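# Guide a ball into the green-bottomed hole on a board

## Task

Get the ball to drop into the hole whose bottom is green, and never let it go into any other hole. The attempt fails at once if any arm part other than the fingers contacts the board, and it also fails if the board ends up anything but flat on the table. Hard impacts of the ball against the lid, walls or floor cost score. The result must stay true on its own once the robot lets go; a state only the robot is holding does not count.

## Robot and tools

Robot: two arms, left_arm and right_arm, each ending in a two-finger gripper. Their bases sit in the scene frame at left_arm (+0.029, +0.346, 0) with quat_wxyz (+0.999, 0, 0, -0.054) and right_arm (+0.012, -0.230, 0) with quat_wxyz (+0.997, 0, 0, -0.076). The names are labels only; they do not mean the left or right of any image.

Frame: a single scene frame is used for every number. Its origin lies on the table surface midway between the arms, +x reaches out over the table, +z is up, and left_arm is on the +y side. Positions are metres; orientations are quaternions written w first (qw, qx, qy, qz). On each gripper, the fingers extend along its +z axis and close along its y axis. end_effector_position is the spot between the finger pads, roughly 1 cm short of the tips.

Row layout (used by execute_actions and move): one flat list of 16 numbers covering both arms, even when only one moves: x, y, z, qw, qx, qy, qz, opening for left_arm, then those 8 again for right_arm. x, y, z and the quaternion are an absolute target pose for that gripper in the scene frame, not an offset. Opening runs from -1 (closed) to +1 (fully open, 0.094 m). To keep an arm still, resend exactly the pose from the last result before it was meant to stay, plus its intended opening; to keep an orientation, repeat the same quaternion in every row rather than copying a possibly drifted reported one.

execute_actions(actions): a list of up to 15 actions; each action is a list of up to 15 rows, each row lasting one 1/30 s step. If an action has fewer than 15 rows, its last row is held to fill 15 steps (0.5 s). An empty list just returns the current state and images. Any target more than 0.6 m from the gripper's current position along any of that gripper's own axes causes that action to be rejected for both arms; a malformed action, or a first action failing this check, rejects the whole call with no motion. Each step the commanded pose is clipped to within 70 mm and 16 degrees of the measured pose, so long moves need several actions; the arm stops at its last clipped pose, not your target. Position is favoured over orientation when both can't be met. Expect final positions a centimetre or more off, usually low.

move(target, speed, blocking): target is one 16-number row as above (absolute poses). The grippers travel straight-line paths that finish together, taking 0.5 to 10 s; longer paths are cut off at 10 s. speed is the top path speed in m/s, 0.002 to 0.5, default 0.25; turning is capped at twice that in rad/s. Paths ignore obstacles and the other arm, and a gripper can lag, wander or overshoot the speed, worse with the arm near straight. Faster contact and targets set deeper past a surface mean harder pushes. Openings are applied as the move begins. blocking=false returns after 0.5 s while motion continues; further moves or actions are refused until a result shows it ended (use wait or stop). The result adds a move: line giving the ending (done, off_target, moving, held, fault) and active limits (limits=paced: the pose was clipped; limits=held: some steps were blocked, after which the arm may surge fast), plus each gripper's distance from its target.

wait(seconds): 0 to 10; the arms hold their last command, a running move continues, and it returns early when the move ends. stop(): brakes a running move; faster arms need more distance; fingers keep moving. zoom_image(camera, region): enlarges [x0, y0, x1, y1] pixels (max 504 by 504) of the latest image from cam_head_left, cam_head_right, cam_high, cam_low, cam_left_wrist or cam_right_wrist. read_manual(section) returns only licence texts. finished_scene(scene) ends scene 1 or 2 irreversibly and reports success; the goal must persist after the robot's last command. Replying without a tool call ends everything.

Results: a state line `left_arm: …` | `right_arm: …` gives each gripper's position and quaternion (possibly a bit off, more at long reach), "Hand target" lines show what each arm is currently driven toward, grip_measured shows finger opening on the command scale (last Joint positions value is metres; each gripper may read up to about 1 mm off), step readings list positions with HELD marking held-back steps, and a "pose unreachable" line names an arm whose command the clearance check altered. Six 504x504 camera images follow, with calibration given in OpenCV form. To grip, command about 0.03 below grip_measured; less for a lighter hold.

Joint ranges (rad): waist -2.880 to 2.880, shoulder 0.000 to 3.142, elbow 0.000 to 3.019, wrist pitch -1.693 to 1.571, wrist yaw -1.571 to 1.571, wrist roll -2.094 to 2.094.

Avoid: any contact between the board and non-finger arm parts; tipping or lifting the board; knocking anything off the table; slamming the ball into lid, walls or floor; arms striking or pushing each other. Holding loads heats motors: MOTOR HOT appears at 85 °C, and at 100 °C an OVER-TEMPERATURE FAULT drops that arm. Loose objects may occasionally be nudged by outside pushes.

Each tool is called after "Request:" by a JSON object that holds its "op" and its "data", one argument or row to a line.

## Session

Request:
{"op": "execute_actions", "data": {
  "actions": []
}}

Scene clock: 0.00 s.
left_arm: end_effector_position=(+0.4423, -0.2034, +0.3403) grip_measured=+1.000 end_effector_quat_wxyz=(+0.598, +0.336, +0.703, +0.191) | right_arm: end_effector_position=(+0.5622, -0.4908, +0.1984) grip_measured=+1.000 end_effector_quat_wxyz=(+0.553, +0.616, +0.561, -0.005)
Joint positions: left_arm=[-1.023  1.709  1.467 -0.138 -0.96   0.438  0.094] | right_arm=[-0.157  1.553  0.963  0.134  0.486  1.049  0.094]
Joint velocities: left_arm=[-0.024  0.005  0.002  0.002 -0.081 -0.007  0.   ] | right_arm=[ 0.005 -0.005  0.002 -0.017  0.037  0.037  0.   ]
Motor temperatures (°C, as the motors report them): left_arm=[22 22 22 19 18 20] | right_arm=[19 23 28 21 23 18]
Hand target (left_arm): +0.445, -0.208, +0.351; +0.605, +0.329, +0.702, +0.185
Hand target (right_arm): +0.569, -0.493, +0.207; +0.559, +0.615, +0.556, -0.001
camera_calibration (this result's frames):
cam_left_wrist: T_world_to_cam=[[-0.260136, -0.699253, -0.665863, 0.19448], [-0.618287, 0.650314, -0.441375, 0.561407], [0.741654, 0.296877, -0.60151, 0.0579332], [0, 0, 0, 1]] pos_world=[0.354735, -0.246299, 0.412135]
cam_right_wrist: T_world_to_cam=[[-0.692485, -0.238589, -0.680837, 0.404957], [-0.0611256, 0.959741, -0.274155, 0.567207], [0.718838, -0.148232, -0.67919, -0.218366], [0, 0, 0, 1]] pos_world=[0.472068, -0.480122, 0.282901]

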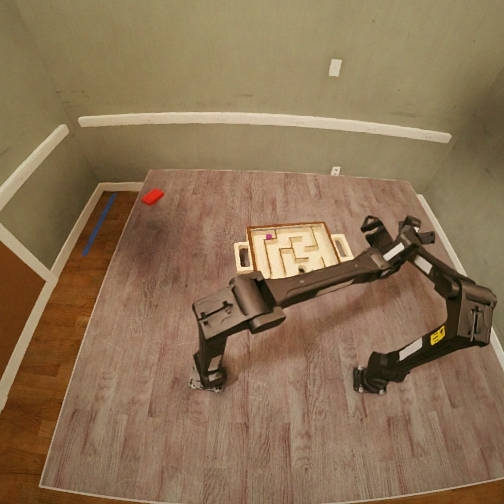

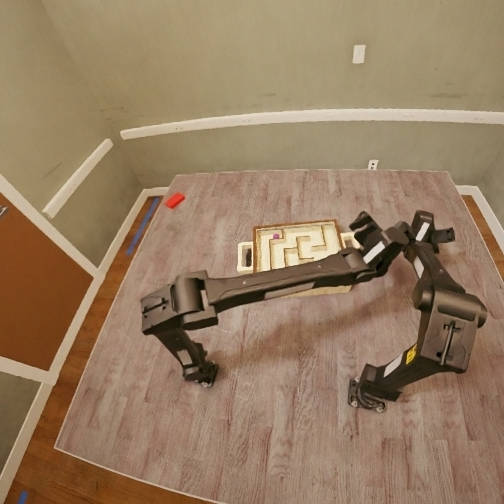

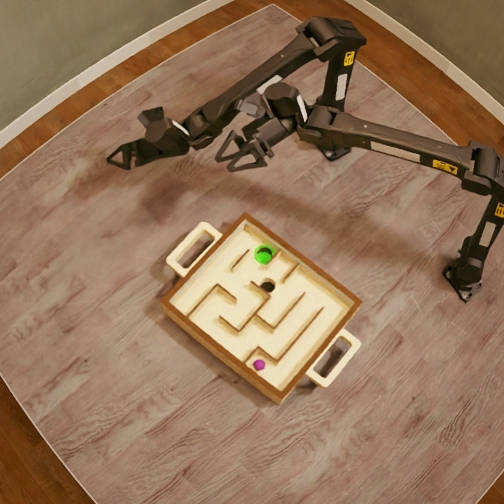

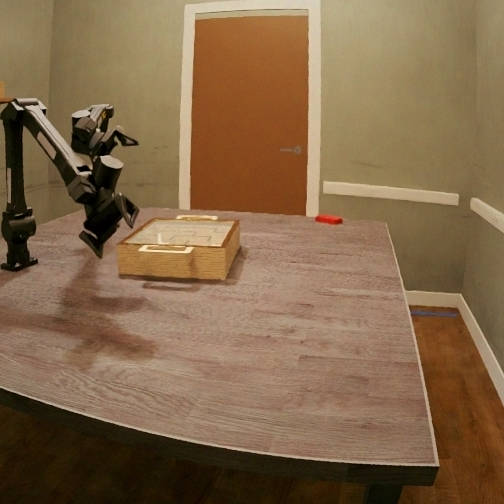

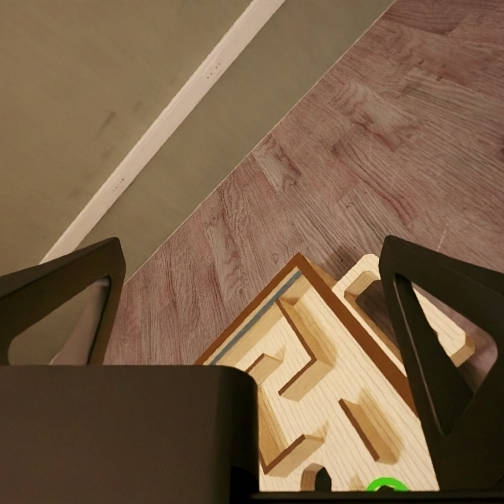

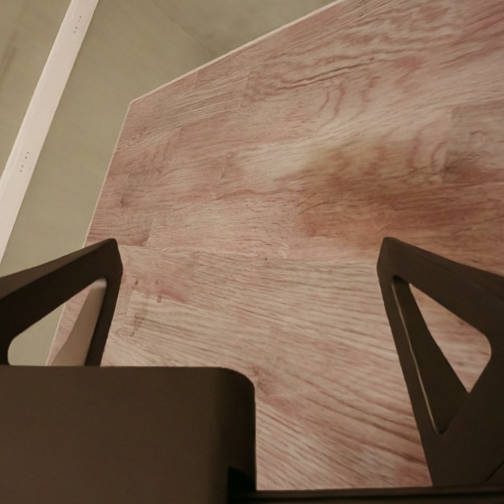

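Request:
{"op": "move", "data": {
  "target": [0.5,0.2,0.33,0,-0.08,0.997,0,0,0.569,-0.493,0.207,0.559,0.615,0.556,0,1],
  "speed": 0.3
}}

Request:
{"op": "move", "data": {
  "target": [0.515,0.21,0.18,0,-0.08,0.997,0,0,0.59,-0.33,0.24,0,-0.08,0.997,0,0],
  "speed": 0.3
}}

Request:
{"op": "move", "data": {
  "target": [0.515,0.21,0.16,0,-0.08,0.997,0,0,0.592,-0.268,0.16,0,-0.08,0.997,0,0],
  "speed": 0.15
}}

Scene clock: 18.60 s.
left_arm: end_effector_position=(+0.4904, +0.2042, +0.3276) grip_measured=+0.003 end_effector_quat_wxyz=(+0.027, -0.091, +0.995, -0.020) | right_arm: end_effector_position=(+0.5622, -0.4908, +0.1984) grip_measured=+1.000 end_effector_quat_wxyz=(+0.553, +0.616, +0.561, -0.005)
Joint positions: left_arm=[-0.182  1.571  1.739 -1.674  0.017 -0.473  0.047] | right_arm=[-0.157  1.553  0.963  0.134  0.486  1.049  0.094]
Joint velocities: left_arm=[-0.015 -0.005 -0.017  0.002 -0.022 -0.051 -0.001] | right_arm=[ 0.005 -0.005  0.012  0.002  0.022 -0.037  0.   ]
Motor temperatures (°C, as the motors report them): left_arm=[22 23 26 19 18 20] | right_arm=[19 23 30 21 23 18]
Hand target (left_arm): +0.497, +0.200, +0.333; +0.027, -0.085, +0.996, -0.022
Hand target (right_arm): +0.569, -0.493, +0.207; +0.559, +0.615, +0.556, -0.000
Off the commanded pose (left_arm): 0.011 m, 4 deg.
Off the commanded pose (right_arm): 0.011 m, 1 deg.
joint sent to its limit (left arm) — the command would take joint 4 (wrist pitch) past its lower limit, so that joint was sent only as far as its limit.
move: off_target (left_arm, right_arm)
camera_calibration (this result's frames):
cam_left_wrist: T_world_to_cam=[[0.178888, -0.981966, 0.0611719, 0.0878244], [-0.82719, -0.116447, 0.549725, 0.25478], [-0.532688, -0.14894, -0.833103, 0.68549], [0, 0, 0, 1]] pos_world=[0.560193, 0.218006, 0.425652]
cam_right_wrist: T_world_to_cam=[[-0.692485, -0.238589, -0.680837, 0.404957], [-0.0611256, 0.959741, -0.274155, 0.567207], [0.718838, -0.148232, -0.67919, -0.218366], [0, 0, 0, 1]] pos_world=[0.472068, -0.480122, 0.282901]

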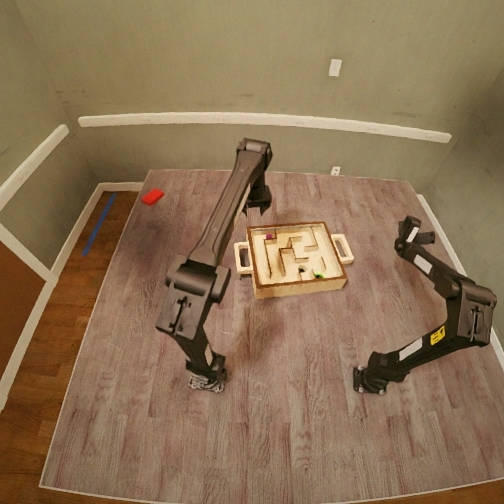

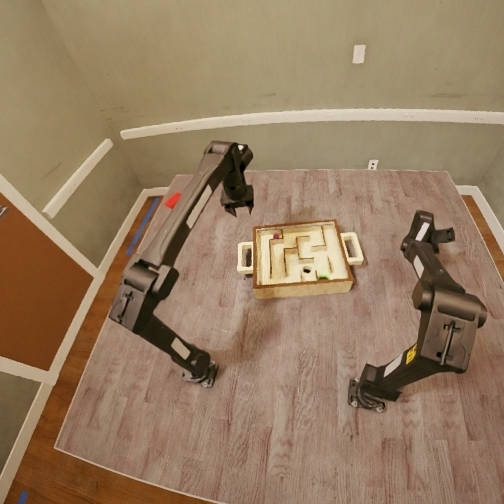

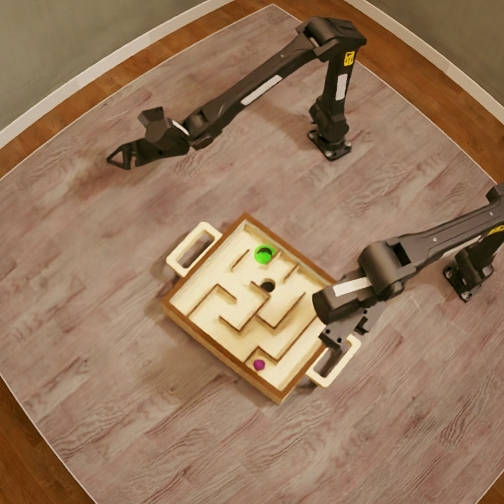

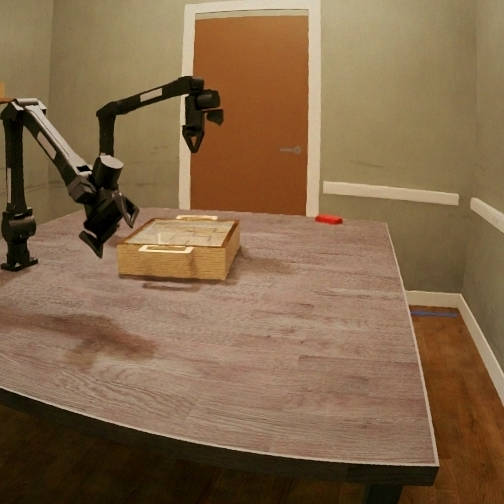

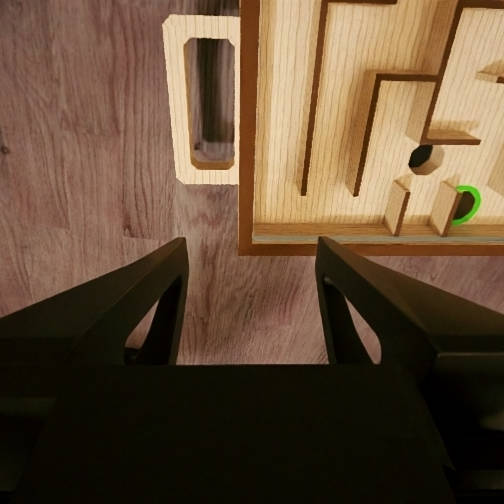

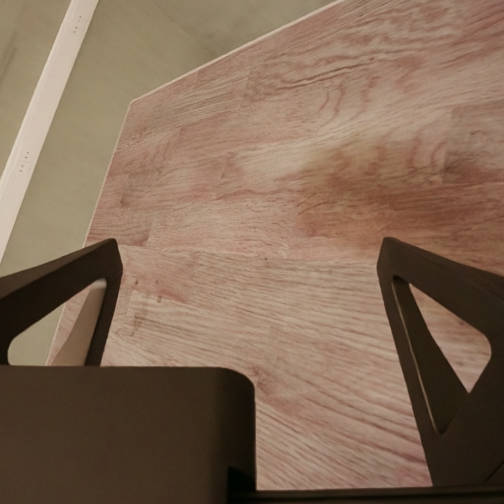

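Scene clock: 22.60 s.
left_arm: end_effector_position=(+0.5062, +0.2060, +0.1932) grip_measured=+0.003 end_effector_quat_wxyz=(+0.005, -0.078, +0.997, -0.004) | right_arm: end_effector_position=(+0.5726, -0.3281, +0.2428) grip_measured=+0.002 end_effector_quat_wxyz=(+0.001, -0.063, +0.998, +0.004)
Joint positions: left_arm=[-0.174  1.644  1.475 -1.389  0.004 -0.439  0.047] | right_arm=[-0.022  1.839  1.867 -1.6   -0.007 -0.3    0.047]
Joint velocities: left_arm=[-0.024  0.005 -0.002  0.012 -0.037  0.051  0.   ] | right_arm=[-0.015 -0.005  0.007 -0.012  0.022  0.007  0.   ]
Motor temperatures (°C, as the motors report them): left_arm=[22 23 25 19 18 20] | right_arm=[19 23 31 21 23 18]
Hand target (left_arm): +0.512, +0.211, +0.180; -0.000, -0.080, +0.997, -0.000
Hand target (right_arm): +0.585, -0.328, +0.241; -0.001, -0.072, +0.997, +0.003
Off the commanded pose (left_arm): 0.016 m, 1 deg.
Off the commanded pose (right_arm): 0.018 m, 2 deg.
move: off_target (left_arm, right_arm)
camera_calibration (this result's frames):
cam_left_wrist: T_world_to_cam=[[0.155436, -0.987515, 0.0255806, 0.114886], [-0.804686, -0.111553, 0.583126, 0.323118], [-0.572992, -0.111223, -0.811979, 0.590795], [0, 0, 0, 1]] pos_world=[0.580672, 0.215206, 0.288356]
cam_right_wrist: T_world_to_cam=[[0.119783, -0.992749, -0.0100423, -0.394243], [-0.802132, -0.102734, 0.588243, 0.290157], [-0.585009, -0.0624059, -0.808622, 0.634615], [0, 0, 0, 1]] pos_world=[0.651224, -0.321972, 0.338521]

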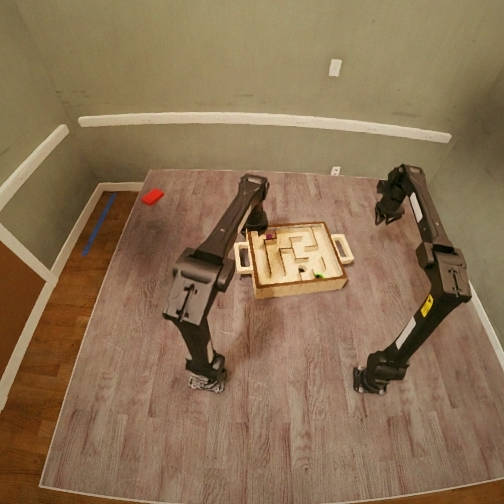

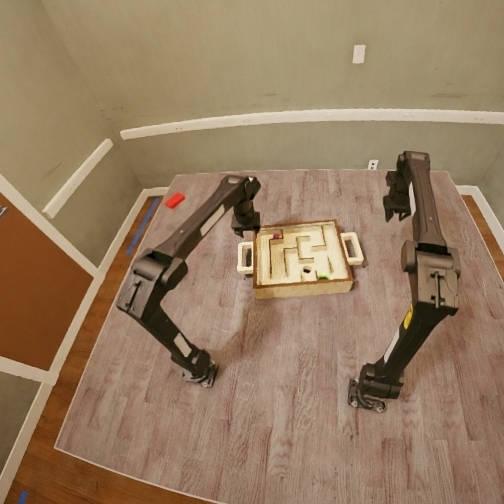

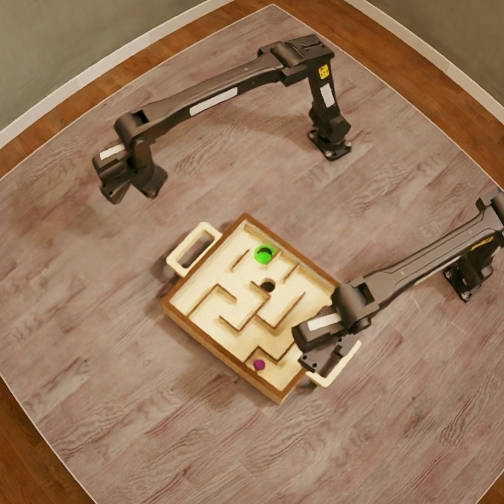

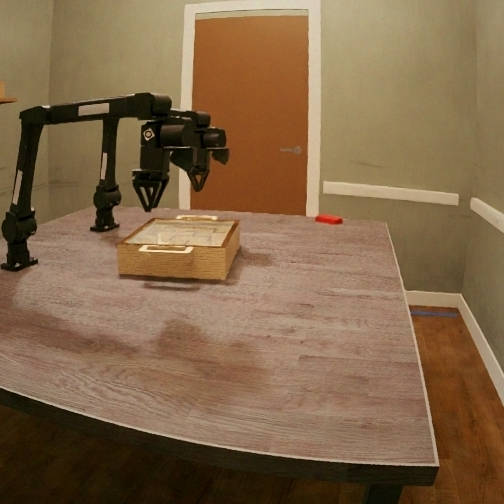

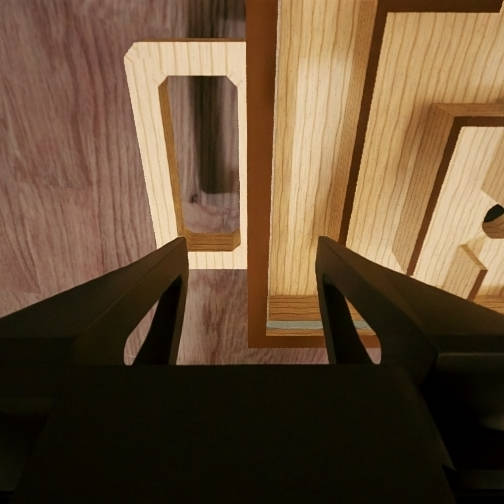

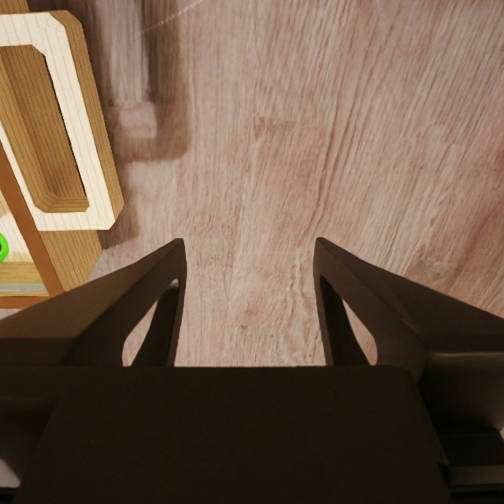

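Scene clock: 23.77 s.
left_arm: end_effector_position=(+0.5091, +0.2053, +0.1730) grip_measured=+0.003 end_effector_quat_wxyz=(+0.005, -0.078, +0.997, -0.004) | right_arm: end_effector_position=(+0.5883, -0.2685, +0.1804) grip_measured=+0.002 end_effector_quat_wxyz=(+0.010, -0.085, +0.996, -0.000)
Joint positions: left_arm=[-0.174  1.662  1.444 -1.341  0.003 -0.438  0.047] | right_arm=[ 0.086  1.857  1.73  -1.424 -0.003 -0.237  0.047]
Joint velocities: left_arm=[-0.005 -0.005 -0.017 -0.007 -0.037  0.022 -0.   ] | right_arm=[-0.005 -0.005 -0.002  0.007 -0.051 -0.007 -0.001]
Motor temperatures (°C, as the motors report them): left_arm=[22 23 25 19 18 20] | right_arm=[19 23 31 21 23 18]
Hand target (left_arm): +0.514, +0.210, +0.160; +0.000, -0.080, +0.997, -0.000
Hand target (right_arm): +0.593, -0.268, +0.160; -0.000, -0.080, +0.997, +0.000
Off the commanded pose (left_arm): 0.015 m, 1 deg.
Off the commanded pose (right_arm): 0.021 m, 1 deg.
move: off_target (left_arm, right_arm)
camera_calibration (this result's frames):
cam_left_wrist: T_world_to_cam=[[0.15508, -0.987588, 0.0249079, 0.114499], [-0.804364, -0.11159, 0.583563, 0.336954], [-0.57354, -0.110534, -0.811686, 0.576012], [0, 0, 0, 1]] pos_world=[0.583643, 0.214347, 0.268055]
cam_right_wrist: T_world_to_cam=[[0.164022, -0.986456, -0.000973952, -0.3635], [-0.808249, -0.134957, 0.573167, 0.34321], [-0.565536, -0.0932249, -0.819438, 0.579288], [0, 0, 0, 1]] pos_world=[0.664629, -0.258255, 0.27762]

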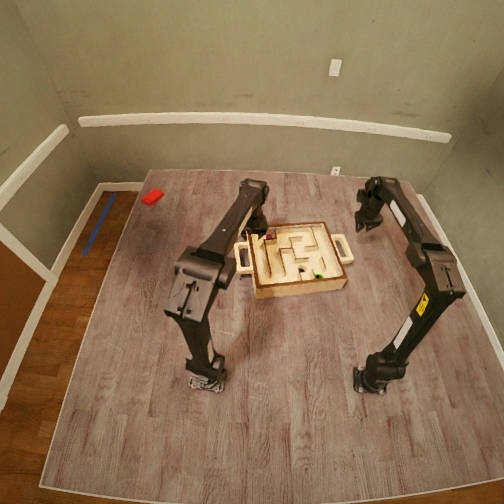

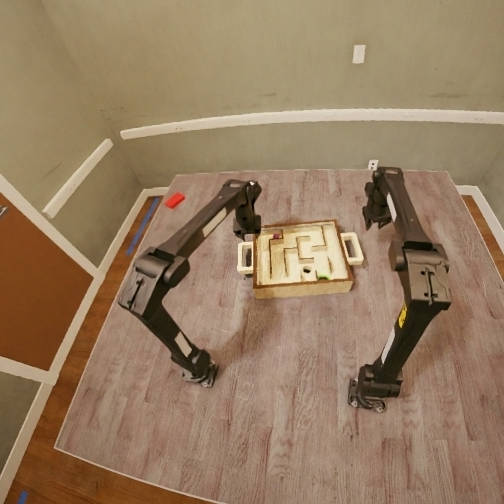

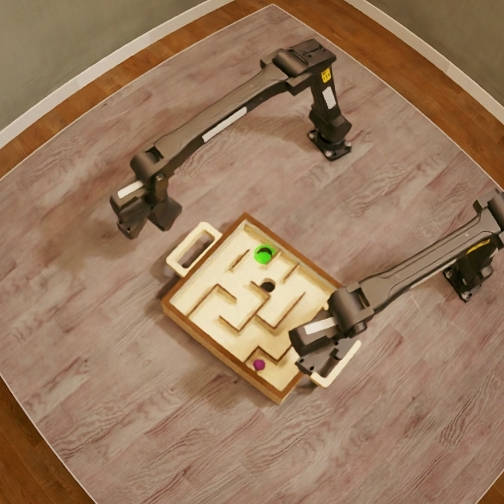

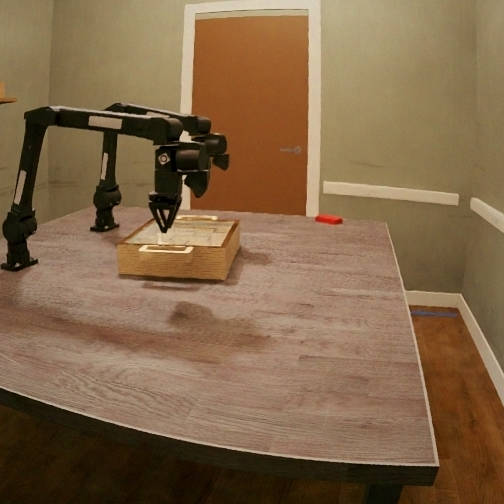

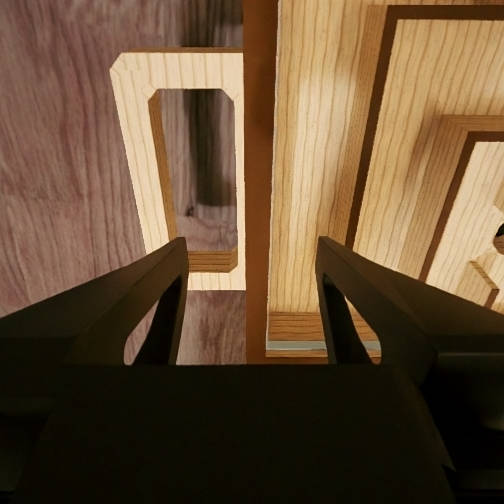

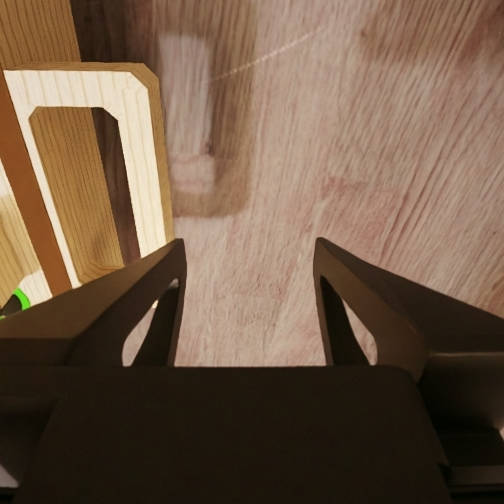

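Request:
{"op": "move", "data": {
  "target": [0.497,0.252,0.135,0,-0.075,0.997,0,0,0.572,-0.224,0.13,0,-0.075,0.997,0,0],
  "speed": 0.1
}}

Scene clock: 32.73 s.
left_arm: end_effector_position=(+0.4928, +0.2487, +0.1288) grip_measured=+0.003 end_effector_quat_wxyz=(-0.014, -0.077, +0.997, +0.002) | right_arm: end_effector_position=(+0.5698, -0.2257, +0.1287) grip_measured=+0.002 end_effector_quat_wxyz=(-0.009, -0.080, +0.997, +0.002)
Joint positions: left_arm=[-0.095  1.653  1.312 -1.258  0.003 -0.357  0.047] | right_arm=[ 0.161  1.857  1.592 -1.324 -0.003 -0.152  0.047]
Joint velocities: left_arm=[-0.005 -0.015 -0.022 -0.002 -0.037  0.022 -0.001] | right_arm=[ 0.015 -0.015  0.002 -0.012 -0.007 -0.007 -0.001]
Motor temperatures (°C, as the motors report them): left_arm=[22 23 25 19 18 20] | right_arm=[19 24 30 21 23 18]
Hand target (left_arm): +0.496, +0.252, +0.135; +0.000, -0.075, +0.997, -0.001
Hand target (right_arm): +0.573, -0.224, +0.130; -0.001, -0.075, +0.997, +0.000
Off the commanded pose (left_arm): 0.008 m, 2 deg.
Off the commanded pose (right_arm): 0.003 m, 1 deg.
move: done
camera_calibration (this result's frames):
cam_left_wrist: T_world_to_cam=[[0.153115, -0.988159, 0.00984867, 0.164092], [-0.78103, -0.114902, 0.613832, 0.339882], [-0.605433, -0.101679, -0.789375, 0.546215], [0, 0, 0, 1]] pos_world=[0.571029, 0.256741, 0.220922]
cam_right_wrist: T_world_to_cam=[[0.153282, -0.988148, -0.00829518, -0.311633], [-0.786867, -0.127128, 0.603886, 0.349289], [-0.597784, -0.0860375, -0.797027, 0.547558], [0, 0, 0, 1]] pos_world=[0.649932, -0.216425, 0.222903]

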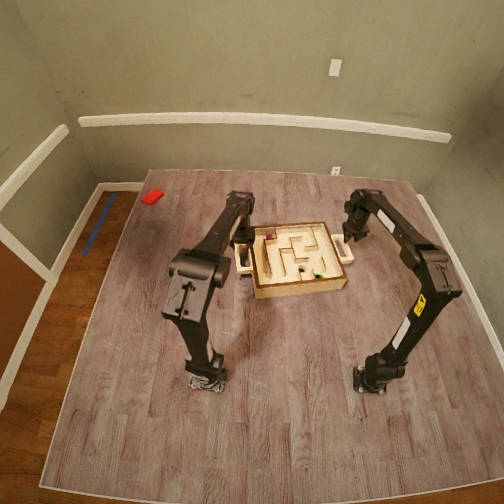

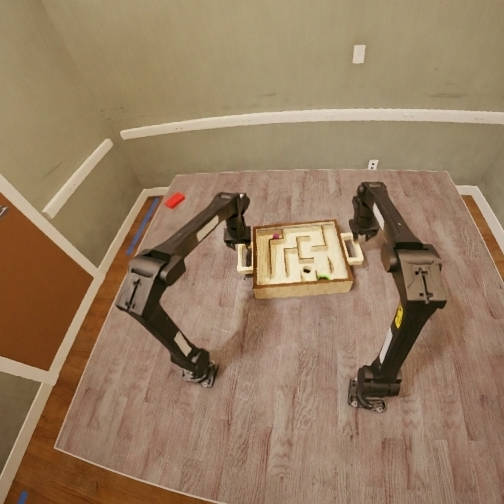

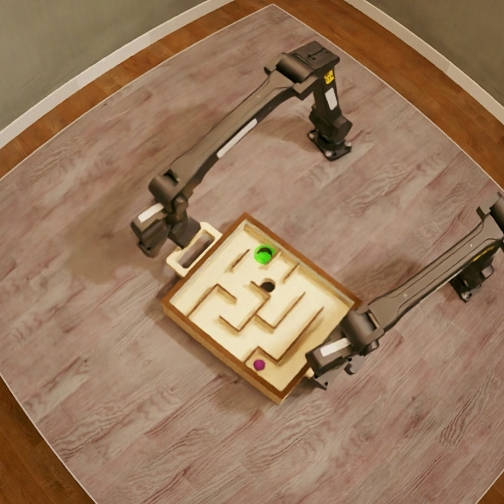

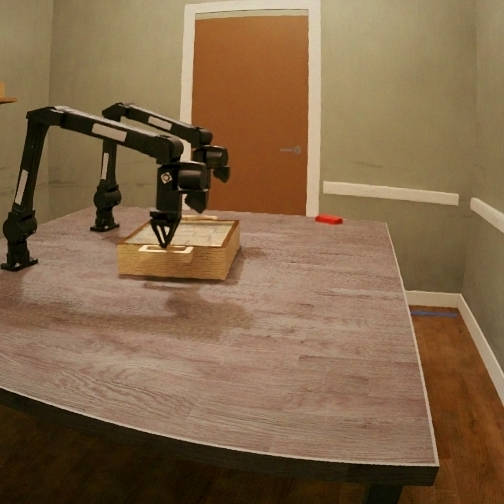

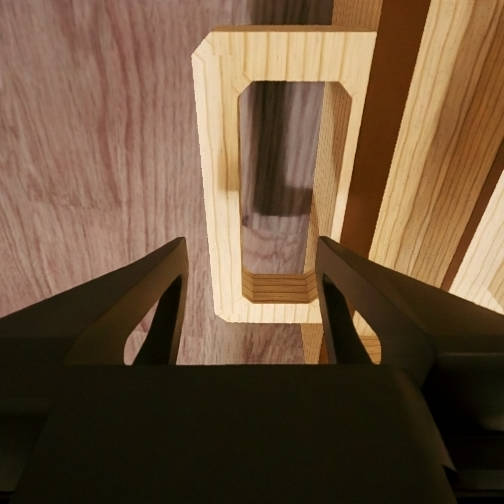

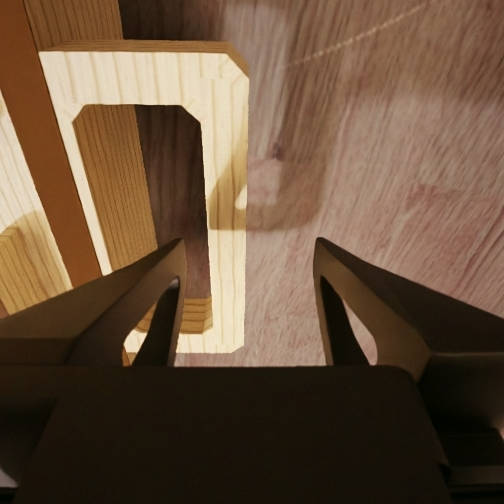

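Request:
{"op": "move", "data": {
  "target": [0.49,0.262,0.105,0,-0.075,0.997,0,0,0.57,-0.214,0.105,0,-0.075,0.997,0,0],
  "speed": 0.06
}}

Scene clock: 36.90 s.
left_arm: end_effector_position=(+0.4859, +0.2580, +0.1028) grip_measured=+0.003 end_effector_quat_wxyz=(-0.010, -0.074, +0.997, +0.001) | right_arm: end_effector_position=(+0.5683, -0.2170, +0.1112) grip_measured=+0.002 end_effector_quat_wxyz=(-0.001, -0.078, +0.997, +0.001)
Joint positions: left_arm=[-0.079  1.652  1.238 -1.176  0.003 -0.336  0.047] | right_arm=[ 0.176  1.857  1.544 -1.261 -0.003 -0.133  0.047]
Joint velocities: left_arm=[-0.015 -0.005  0.007  0.017  0.066  0.051  0.   ] | right_arm=[-0.024  0.005 -0.012 -0.002 -0.051  0.022  0.001]
Motor temperatures (°C, as the motors report them): left_arm=[22 23 25 19 18 20] | right_arm=[19 24 30 21 23 18]
Hand target (left_arm): +0.489, +0.262, +0.105; -0.000, -0.075, +0.997, -0.000
Hand target (right_arm): +0.570, -0.214, +0.105; +0.000, -0.075, +0.997, +0.000
Off the commanded pose (left_arm): 0.006 m, 1 deg.
Off the commanded pose (right_arm): 0.007 m, 0 deg.
move: done
camera_calibration (this result's frames):
cam_left_wrist: T_world_to_cam=[[0.148865, -0.988772, 0.0129716, 0.176476], [-0.786783, -0.110488, 0.60726, 0.353817], [-0.599009, -0.100606, -0.794397, 0.519624], [0, 0, 0, 1]] pos_world=[0.563365, 0.265864, 0.19564]
cam_right_wrist: T_world_to_cam=[[0.15, -0.988668, -0.00598474, -0.301465], [-0.796617, -0.124443, 0.591537, 0.367291], [-0.585578, -0.083963, -0.806256, 0.52801], [0, 0, 0, 1]] pos_world=[0.647001, -0.208009, 0.20664]

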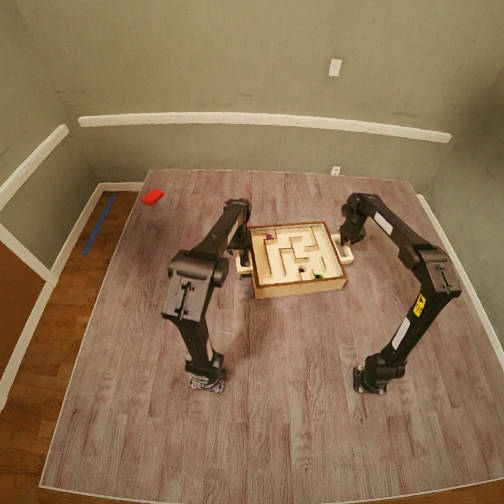

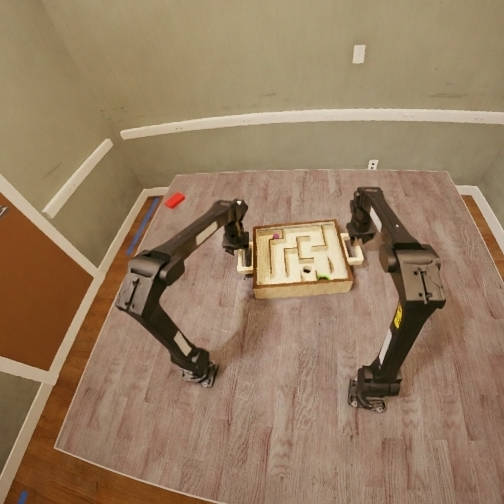

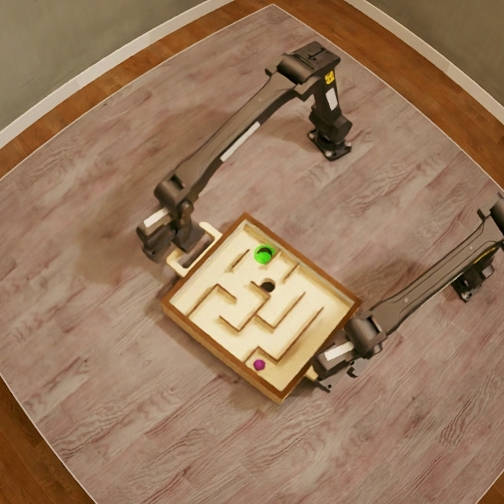

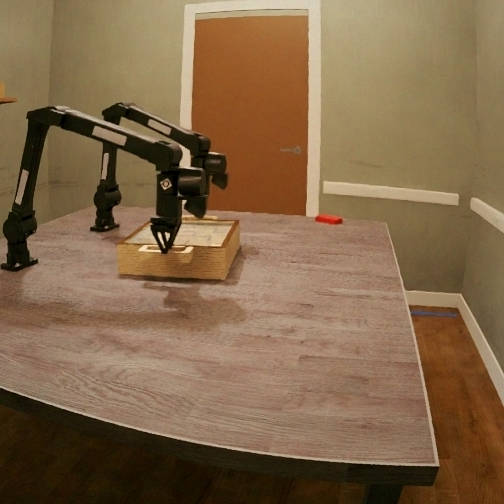

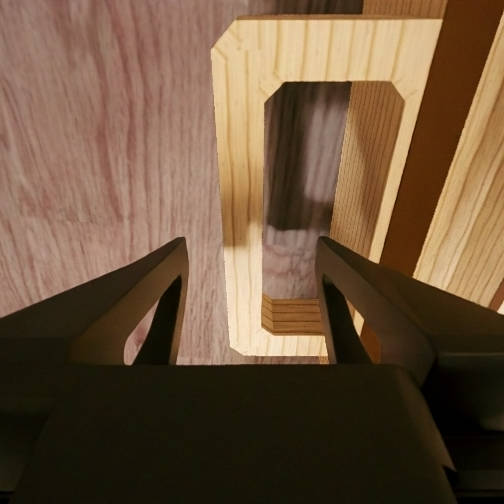

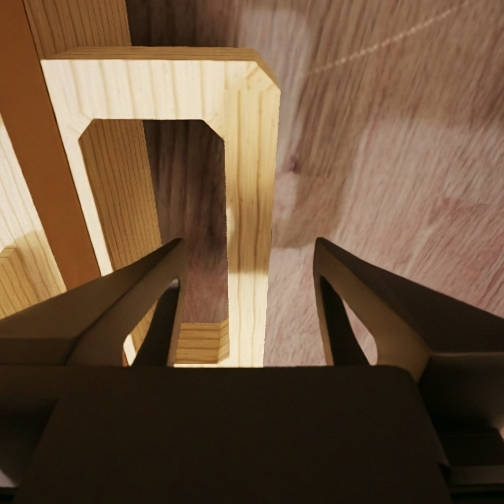

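Request:
{"op": "move", "data": {
  "target": [0.49,0.266,0.08,0,-0.075,0.997,0,0,0.57,-0.213,0.07,0,-0.075,0.997,0,0],
  "speed": 0.04
}}

Scene clock: 41.97 s.
left_arm: end_effector_position=(+0.4875, +0.2606, +0.0902) grip_measured=+0.003 end_effector_quat_wxyz=(+0.003, -0.073, +0.997, -0.002) | right_arm: end_effector_position=(+0.5698, -0.2170, +0.0930) grip_measured=+0.002 end_effector_quat_wxyz=(+0.014, -0.077, +0.997, +0.000)
Joint positions: left_arm=[-0.073  1.652  1.201 -1.112  0.003 -0.327  0.047] | right_arm=[ 0.176  1.858  1.495 -1.18  -0.002 -0.13   0.047]
Joint velocities: left_arm=[ 0.005 -0.005 -0.002  0.017  0.022  0.007 -0.001] | right_arm=[-0.015 -0.024  0.002  0.002 -0.051 -0.037 -0.   ]
Motor temperatures (°C, as the motors report them): left_arm=[22 23 25 19 18 20] | right_arm=[19 24 30 21 22 18]
Hand target (left_arm): +0.489, +0.266, +0.080; -0.000, -0.075, +0.997, -0.000
Hand target (right_arm): +0.570, -0.213, +0.070; -0.000, -0.075, +0.997, -0.000
Off the commanded pose (left_arm): 0.012 m, 1 deg.
Off the commanded pose (right_arm): 0.023 m, 2 deg.
move: off_target (left_arm, right_arm)
camera_calibration (this result's frames):
cam_left_wrist: T_world_to_cam=[[0.145366, -0.989131, 0.0221098, 0.179954], [-0.803457, -0.104979, 0.586034, 0.371594], [-0.577344, -0.102954, -0.809984, 0.502252], [0, 0, 0, 1]] pos_world=[0.562373, 0.268717, 0.18507]
cam_right_wrist: T_world_to_cam=[[0.147474, -0.989064, -0.00182997, -0.300864], [-0.814621, -0.122512, 0.566907, 0.392266], [-0.560932, -0.0821132, -0.82378, 0.502168], [0, 0, 0, 1]] pos_world=[0.6456, -0.208282, 0.190746]

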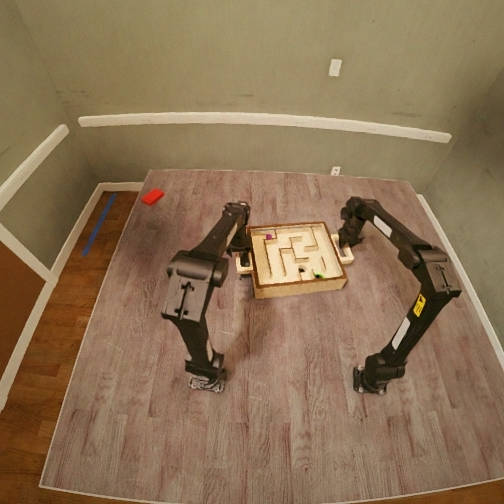

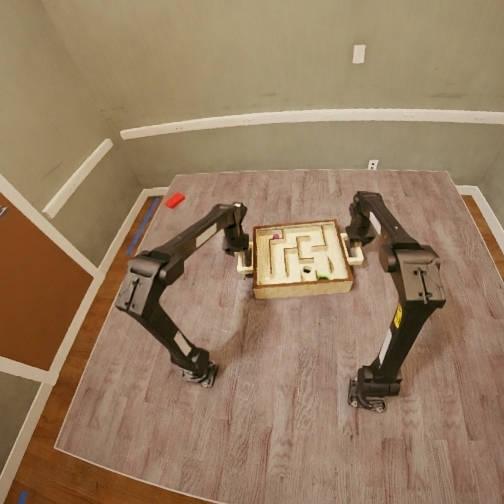

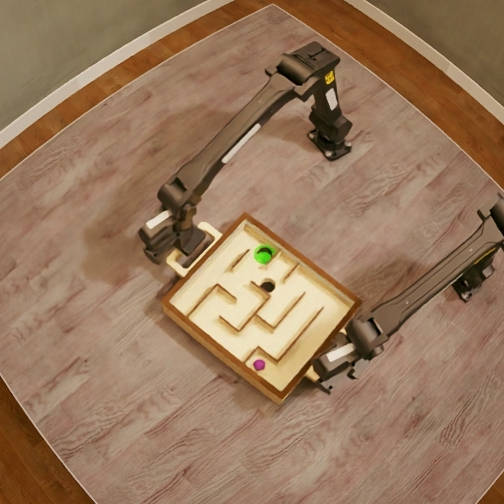

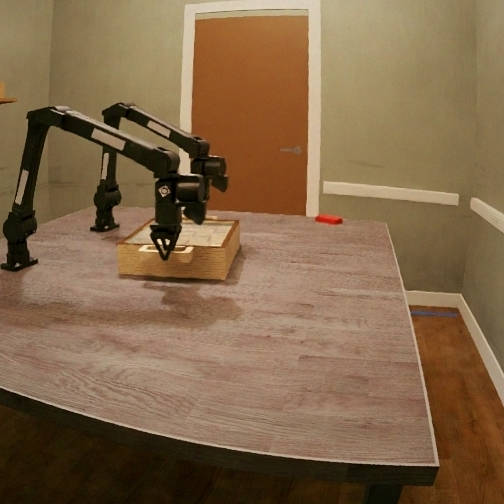

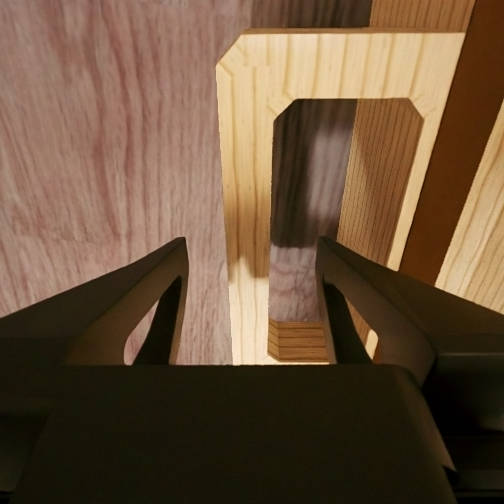

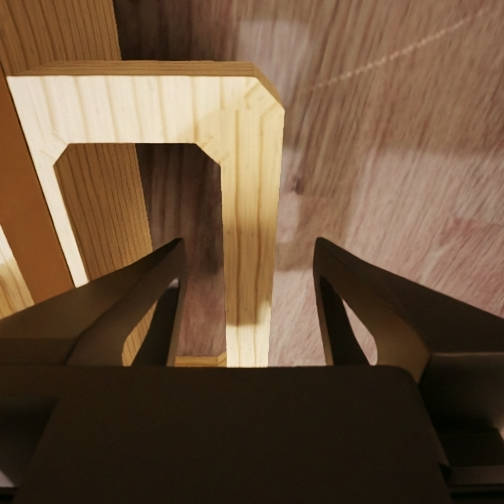

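Request:
{"op": "move", "data": {
  "target": [0.49,0.266,0.066,0,-0.075,0.997,0,0,0.57,-0.213,0.055,0,-0.075,0.997,0,0],
  "speed": 0.03
}}

Scene clock: 46.30 s.
left_arm: end_effector_position=(+0.4880, +0.2605, +0.0791) grip_measured=+0.003 end_effector_quat_wxyz=(+0.007, -0.073, +0.997, -0.003) | right_arm: end_effector_position=(+0.5700, -0.2171, +0.0761) grip_measured=+0.002 end_effector_quat_wxyz=(+0.012, -0.077, +0.997, +0.000)
Joint positions: left_arm=[-0.073  1.663  1.183 -1.077  0.003 -0.327  0.047] | right_arm=[ 0.176  1.877  1.476 -1.146 -0.002 -0.129  0.047]
Joint velocities: left_arm=[ 0.005 -0.015 -0.012 -0.012 -0.037  0.007  0.001] | right_arm=[-0.005  0.005  0.007  0.007 -0.022  0.037 -0.   ]
Motor temperatures (°C, as the motors report them): left_arm=[22 23 25 19 18 20] | right_arm=[19 24 30 21 22 18]
Hand target (left_arm): +0.489, +0.266, +0.066; +0.000, -0.075, +0.997, -0.000
Hand target (right_arm): +0.570, -0.213, +0.055; -0.000, -0.075, +0.997, -0.000
Off the commanded pose (left_arm): 0.014 m, 1 deg.
Off the commanded pose (right_arm): 0.021 m, 1 deg.
move: off_target (left_arm, right_arm)
camera_calibration (this result's frames):
cam_left_wrist: T_world_to_cam=[[0.144841, -0.989159, 0.0241883, 0.180129], [-0.80722, -0.103992, 0.581018, 0.380473], [-0.572203, -0.10368, -0.813532, 0.491525], [0, 0, 0, 1]] pos_world=[0.562287, 0.268704, 0.174453]
cam_right_wrist: T_world_to_cam=[[0.14708, -0.989123, -0.00193215, -0.30076], [-0.812505, -0.121931, 0.57006, 0.400646], [-0.564095, -0.0822743, -0.821601, 0.489934], [0, 0, 0, 1]] pos_world=[0.646132, -0.208328, 0.173557]

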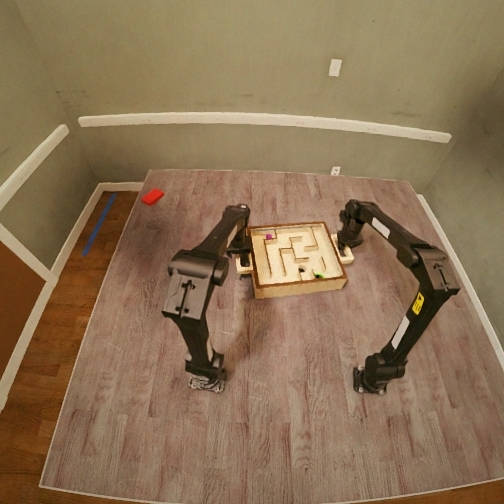

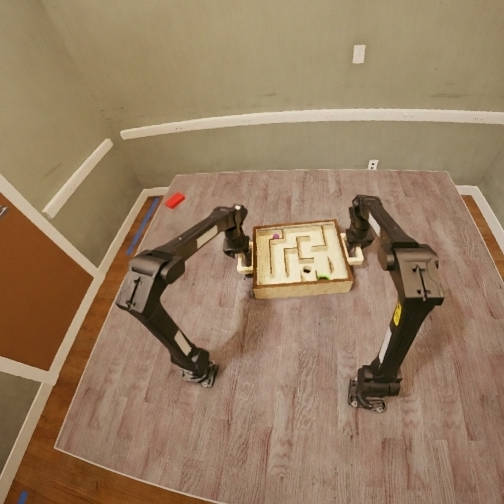

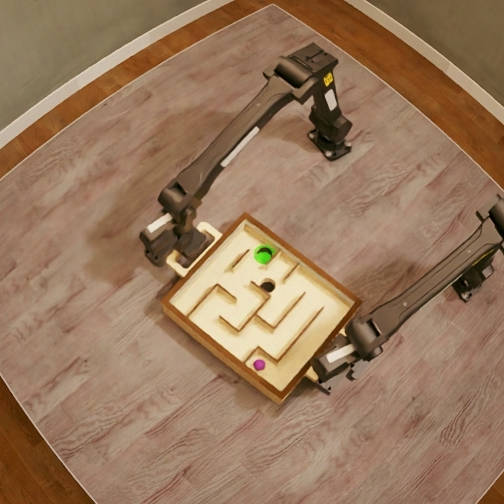

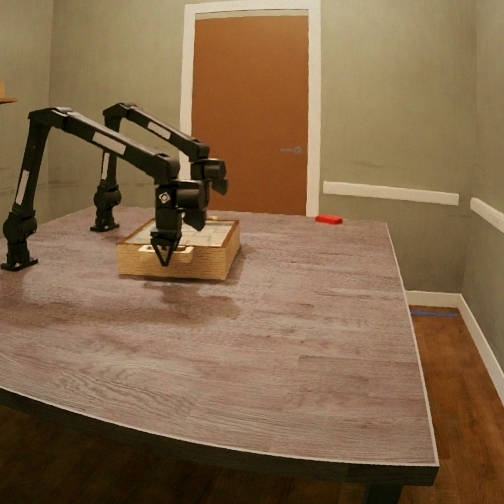

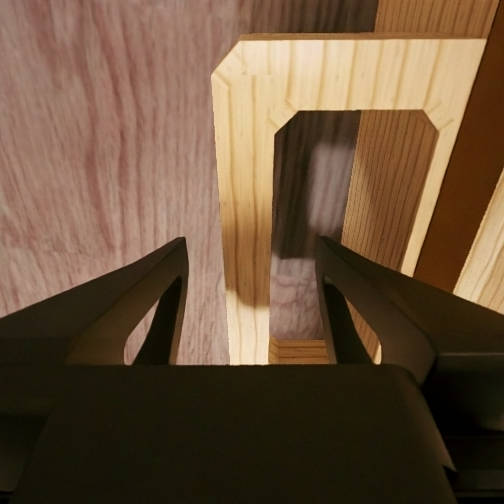

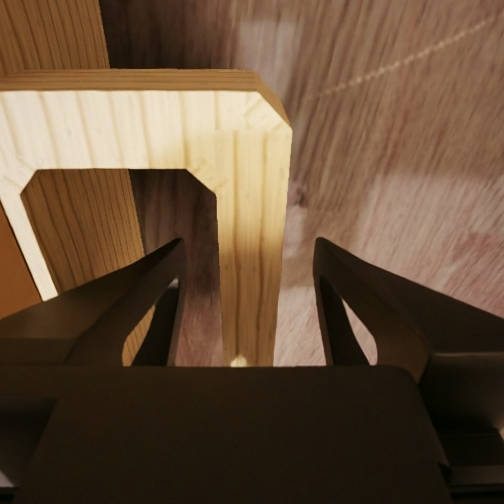

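Request:
{"op": "move", "data": {
  "target": [0.485,0.27,0.066,0,-0.075,0.997,0,0,0.548,-0.216,0.058,0,-0.075,0.997,0,0],
  "speed": 0.04
}}

Scene clock: 51.00 s.
left_arm: end_effector_position=(+0.4830, +0.2650, +0.0737) grip_measured=+0.003 end_effector_quat_wxyz=(+0.001, -0.074, +0.997, -0.002) | right_arm: end_effector_position=(+0.5443, -0.2177, +0.0502) grip_measured=+0.002 end_effector_quat_wxyz=(-0.015, -0.077, +0.997, +0.002)
Joint positions: left_arm=[-0.065  1.663  1.167 -1.072  0.003 -0.321  0.047] | right_arm=[ 0.176  1.877  1.401 -1.125 -0.002 -0.129  0.047]
Joint velocities: left_arm=[-0.015  0.005  0.007  0.007 -0.066 -0.007  0.   ] | right_arm=[-0.015 -0.005  0.007  0.002  0.037  0.037  0.001]
Motor temperatures (°C, as the motors report them): left_arm=[22 23 25 19 18 20] | right_arm=[19 24 30 21 22 18]
Hand target (left_arm): +0.485, +0.270, +0.066; +0.000, -0.075, +0.997, -0.000
Hand target (right_arm): +0.548, -0.216, +0.058; -0.000, -0.075, +0.997, +0.000
Off the commanded pose (left_arm): 0.009 m, 0 deg.
Off the commanded pose (right_arm): 0.009 m, 2 deg.
move: done
camera_calibration (this result's frames):
cam_left_wrist: T_world_to_cam=[[0.146979, -0.988927, 0.0205058, 0.184592], [-0.80044, -0.106734, 0.589834, 0.376889], [-0.581114, -0.103107, -0.807264, 0.488425], [0, 0, 0, 1]] pos_world=[0.558376, 0.273135, 0.168201]
cam_right_wrist: T_world_to_cam=[[0.146411, -0.989186, -0.00868126, -0.296955], [-0.780032, -0.120842, 0.613961, 0.374833], [-0.60837, -0.0831187, -0.789289, 0.476386], [0, 0, 0, 1]] pos_world=[0.625679, -0.208852, 0.143296]

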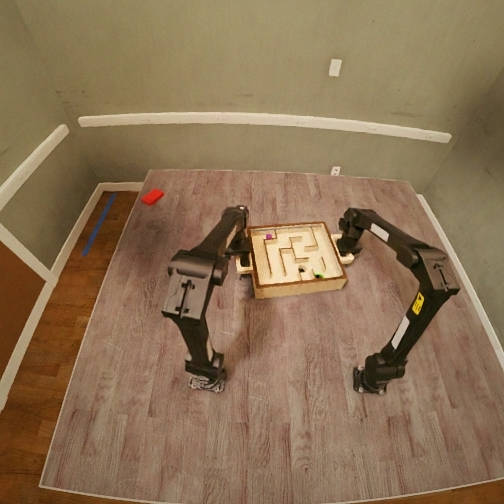

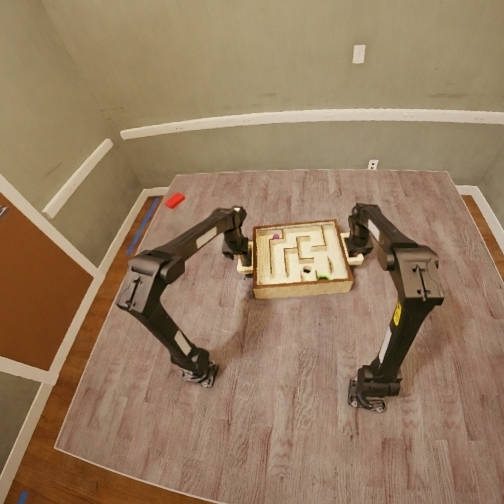

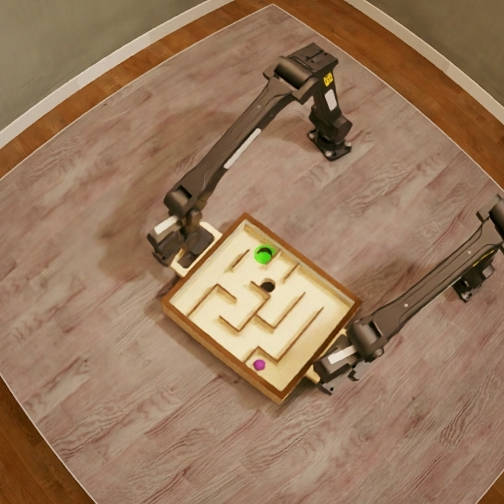

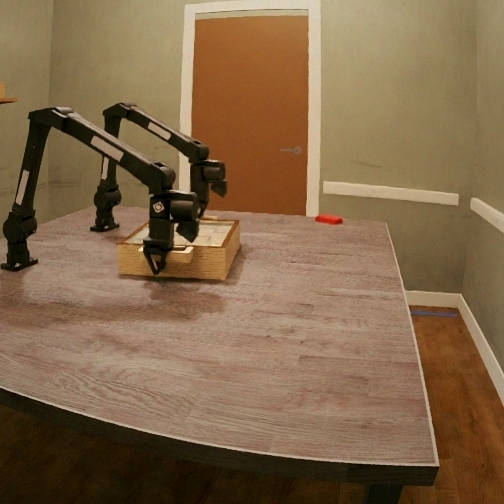

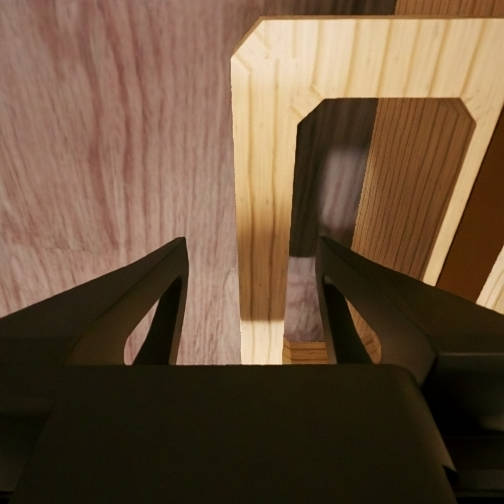

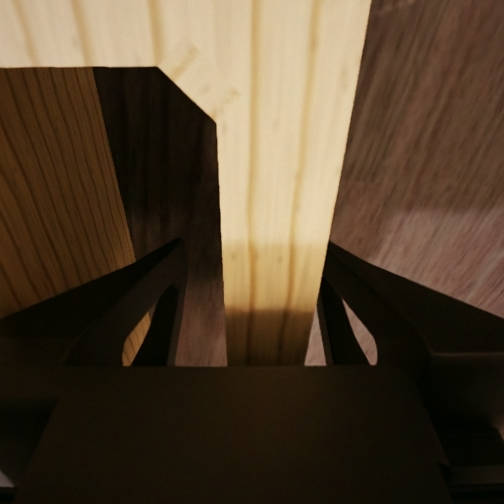

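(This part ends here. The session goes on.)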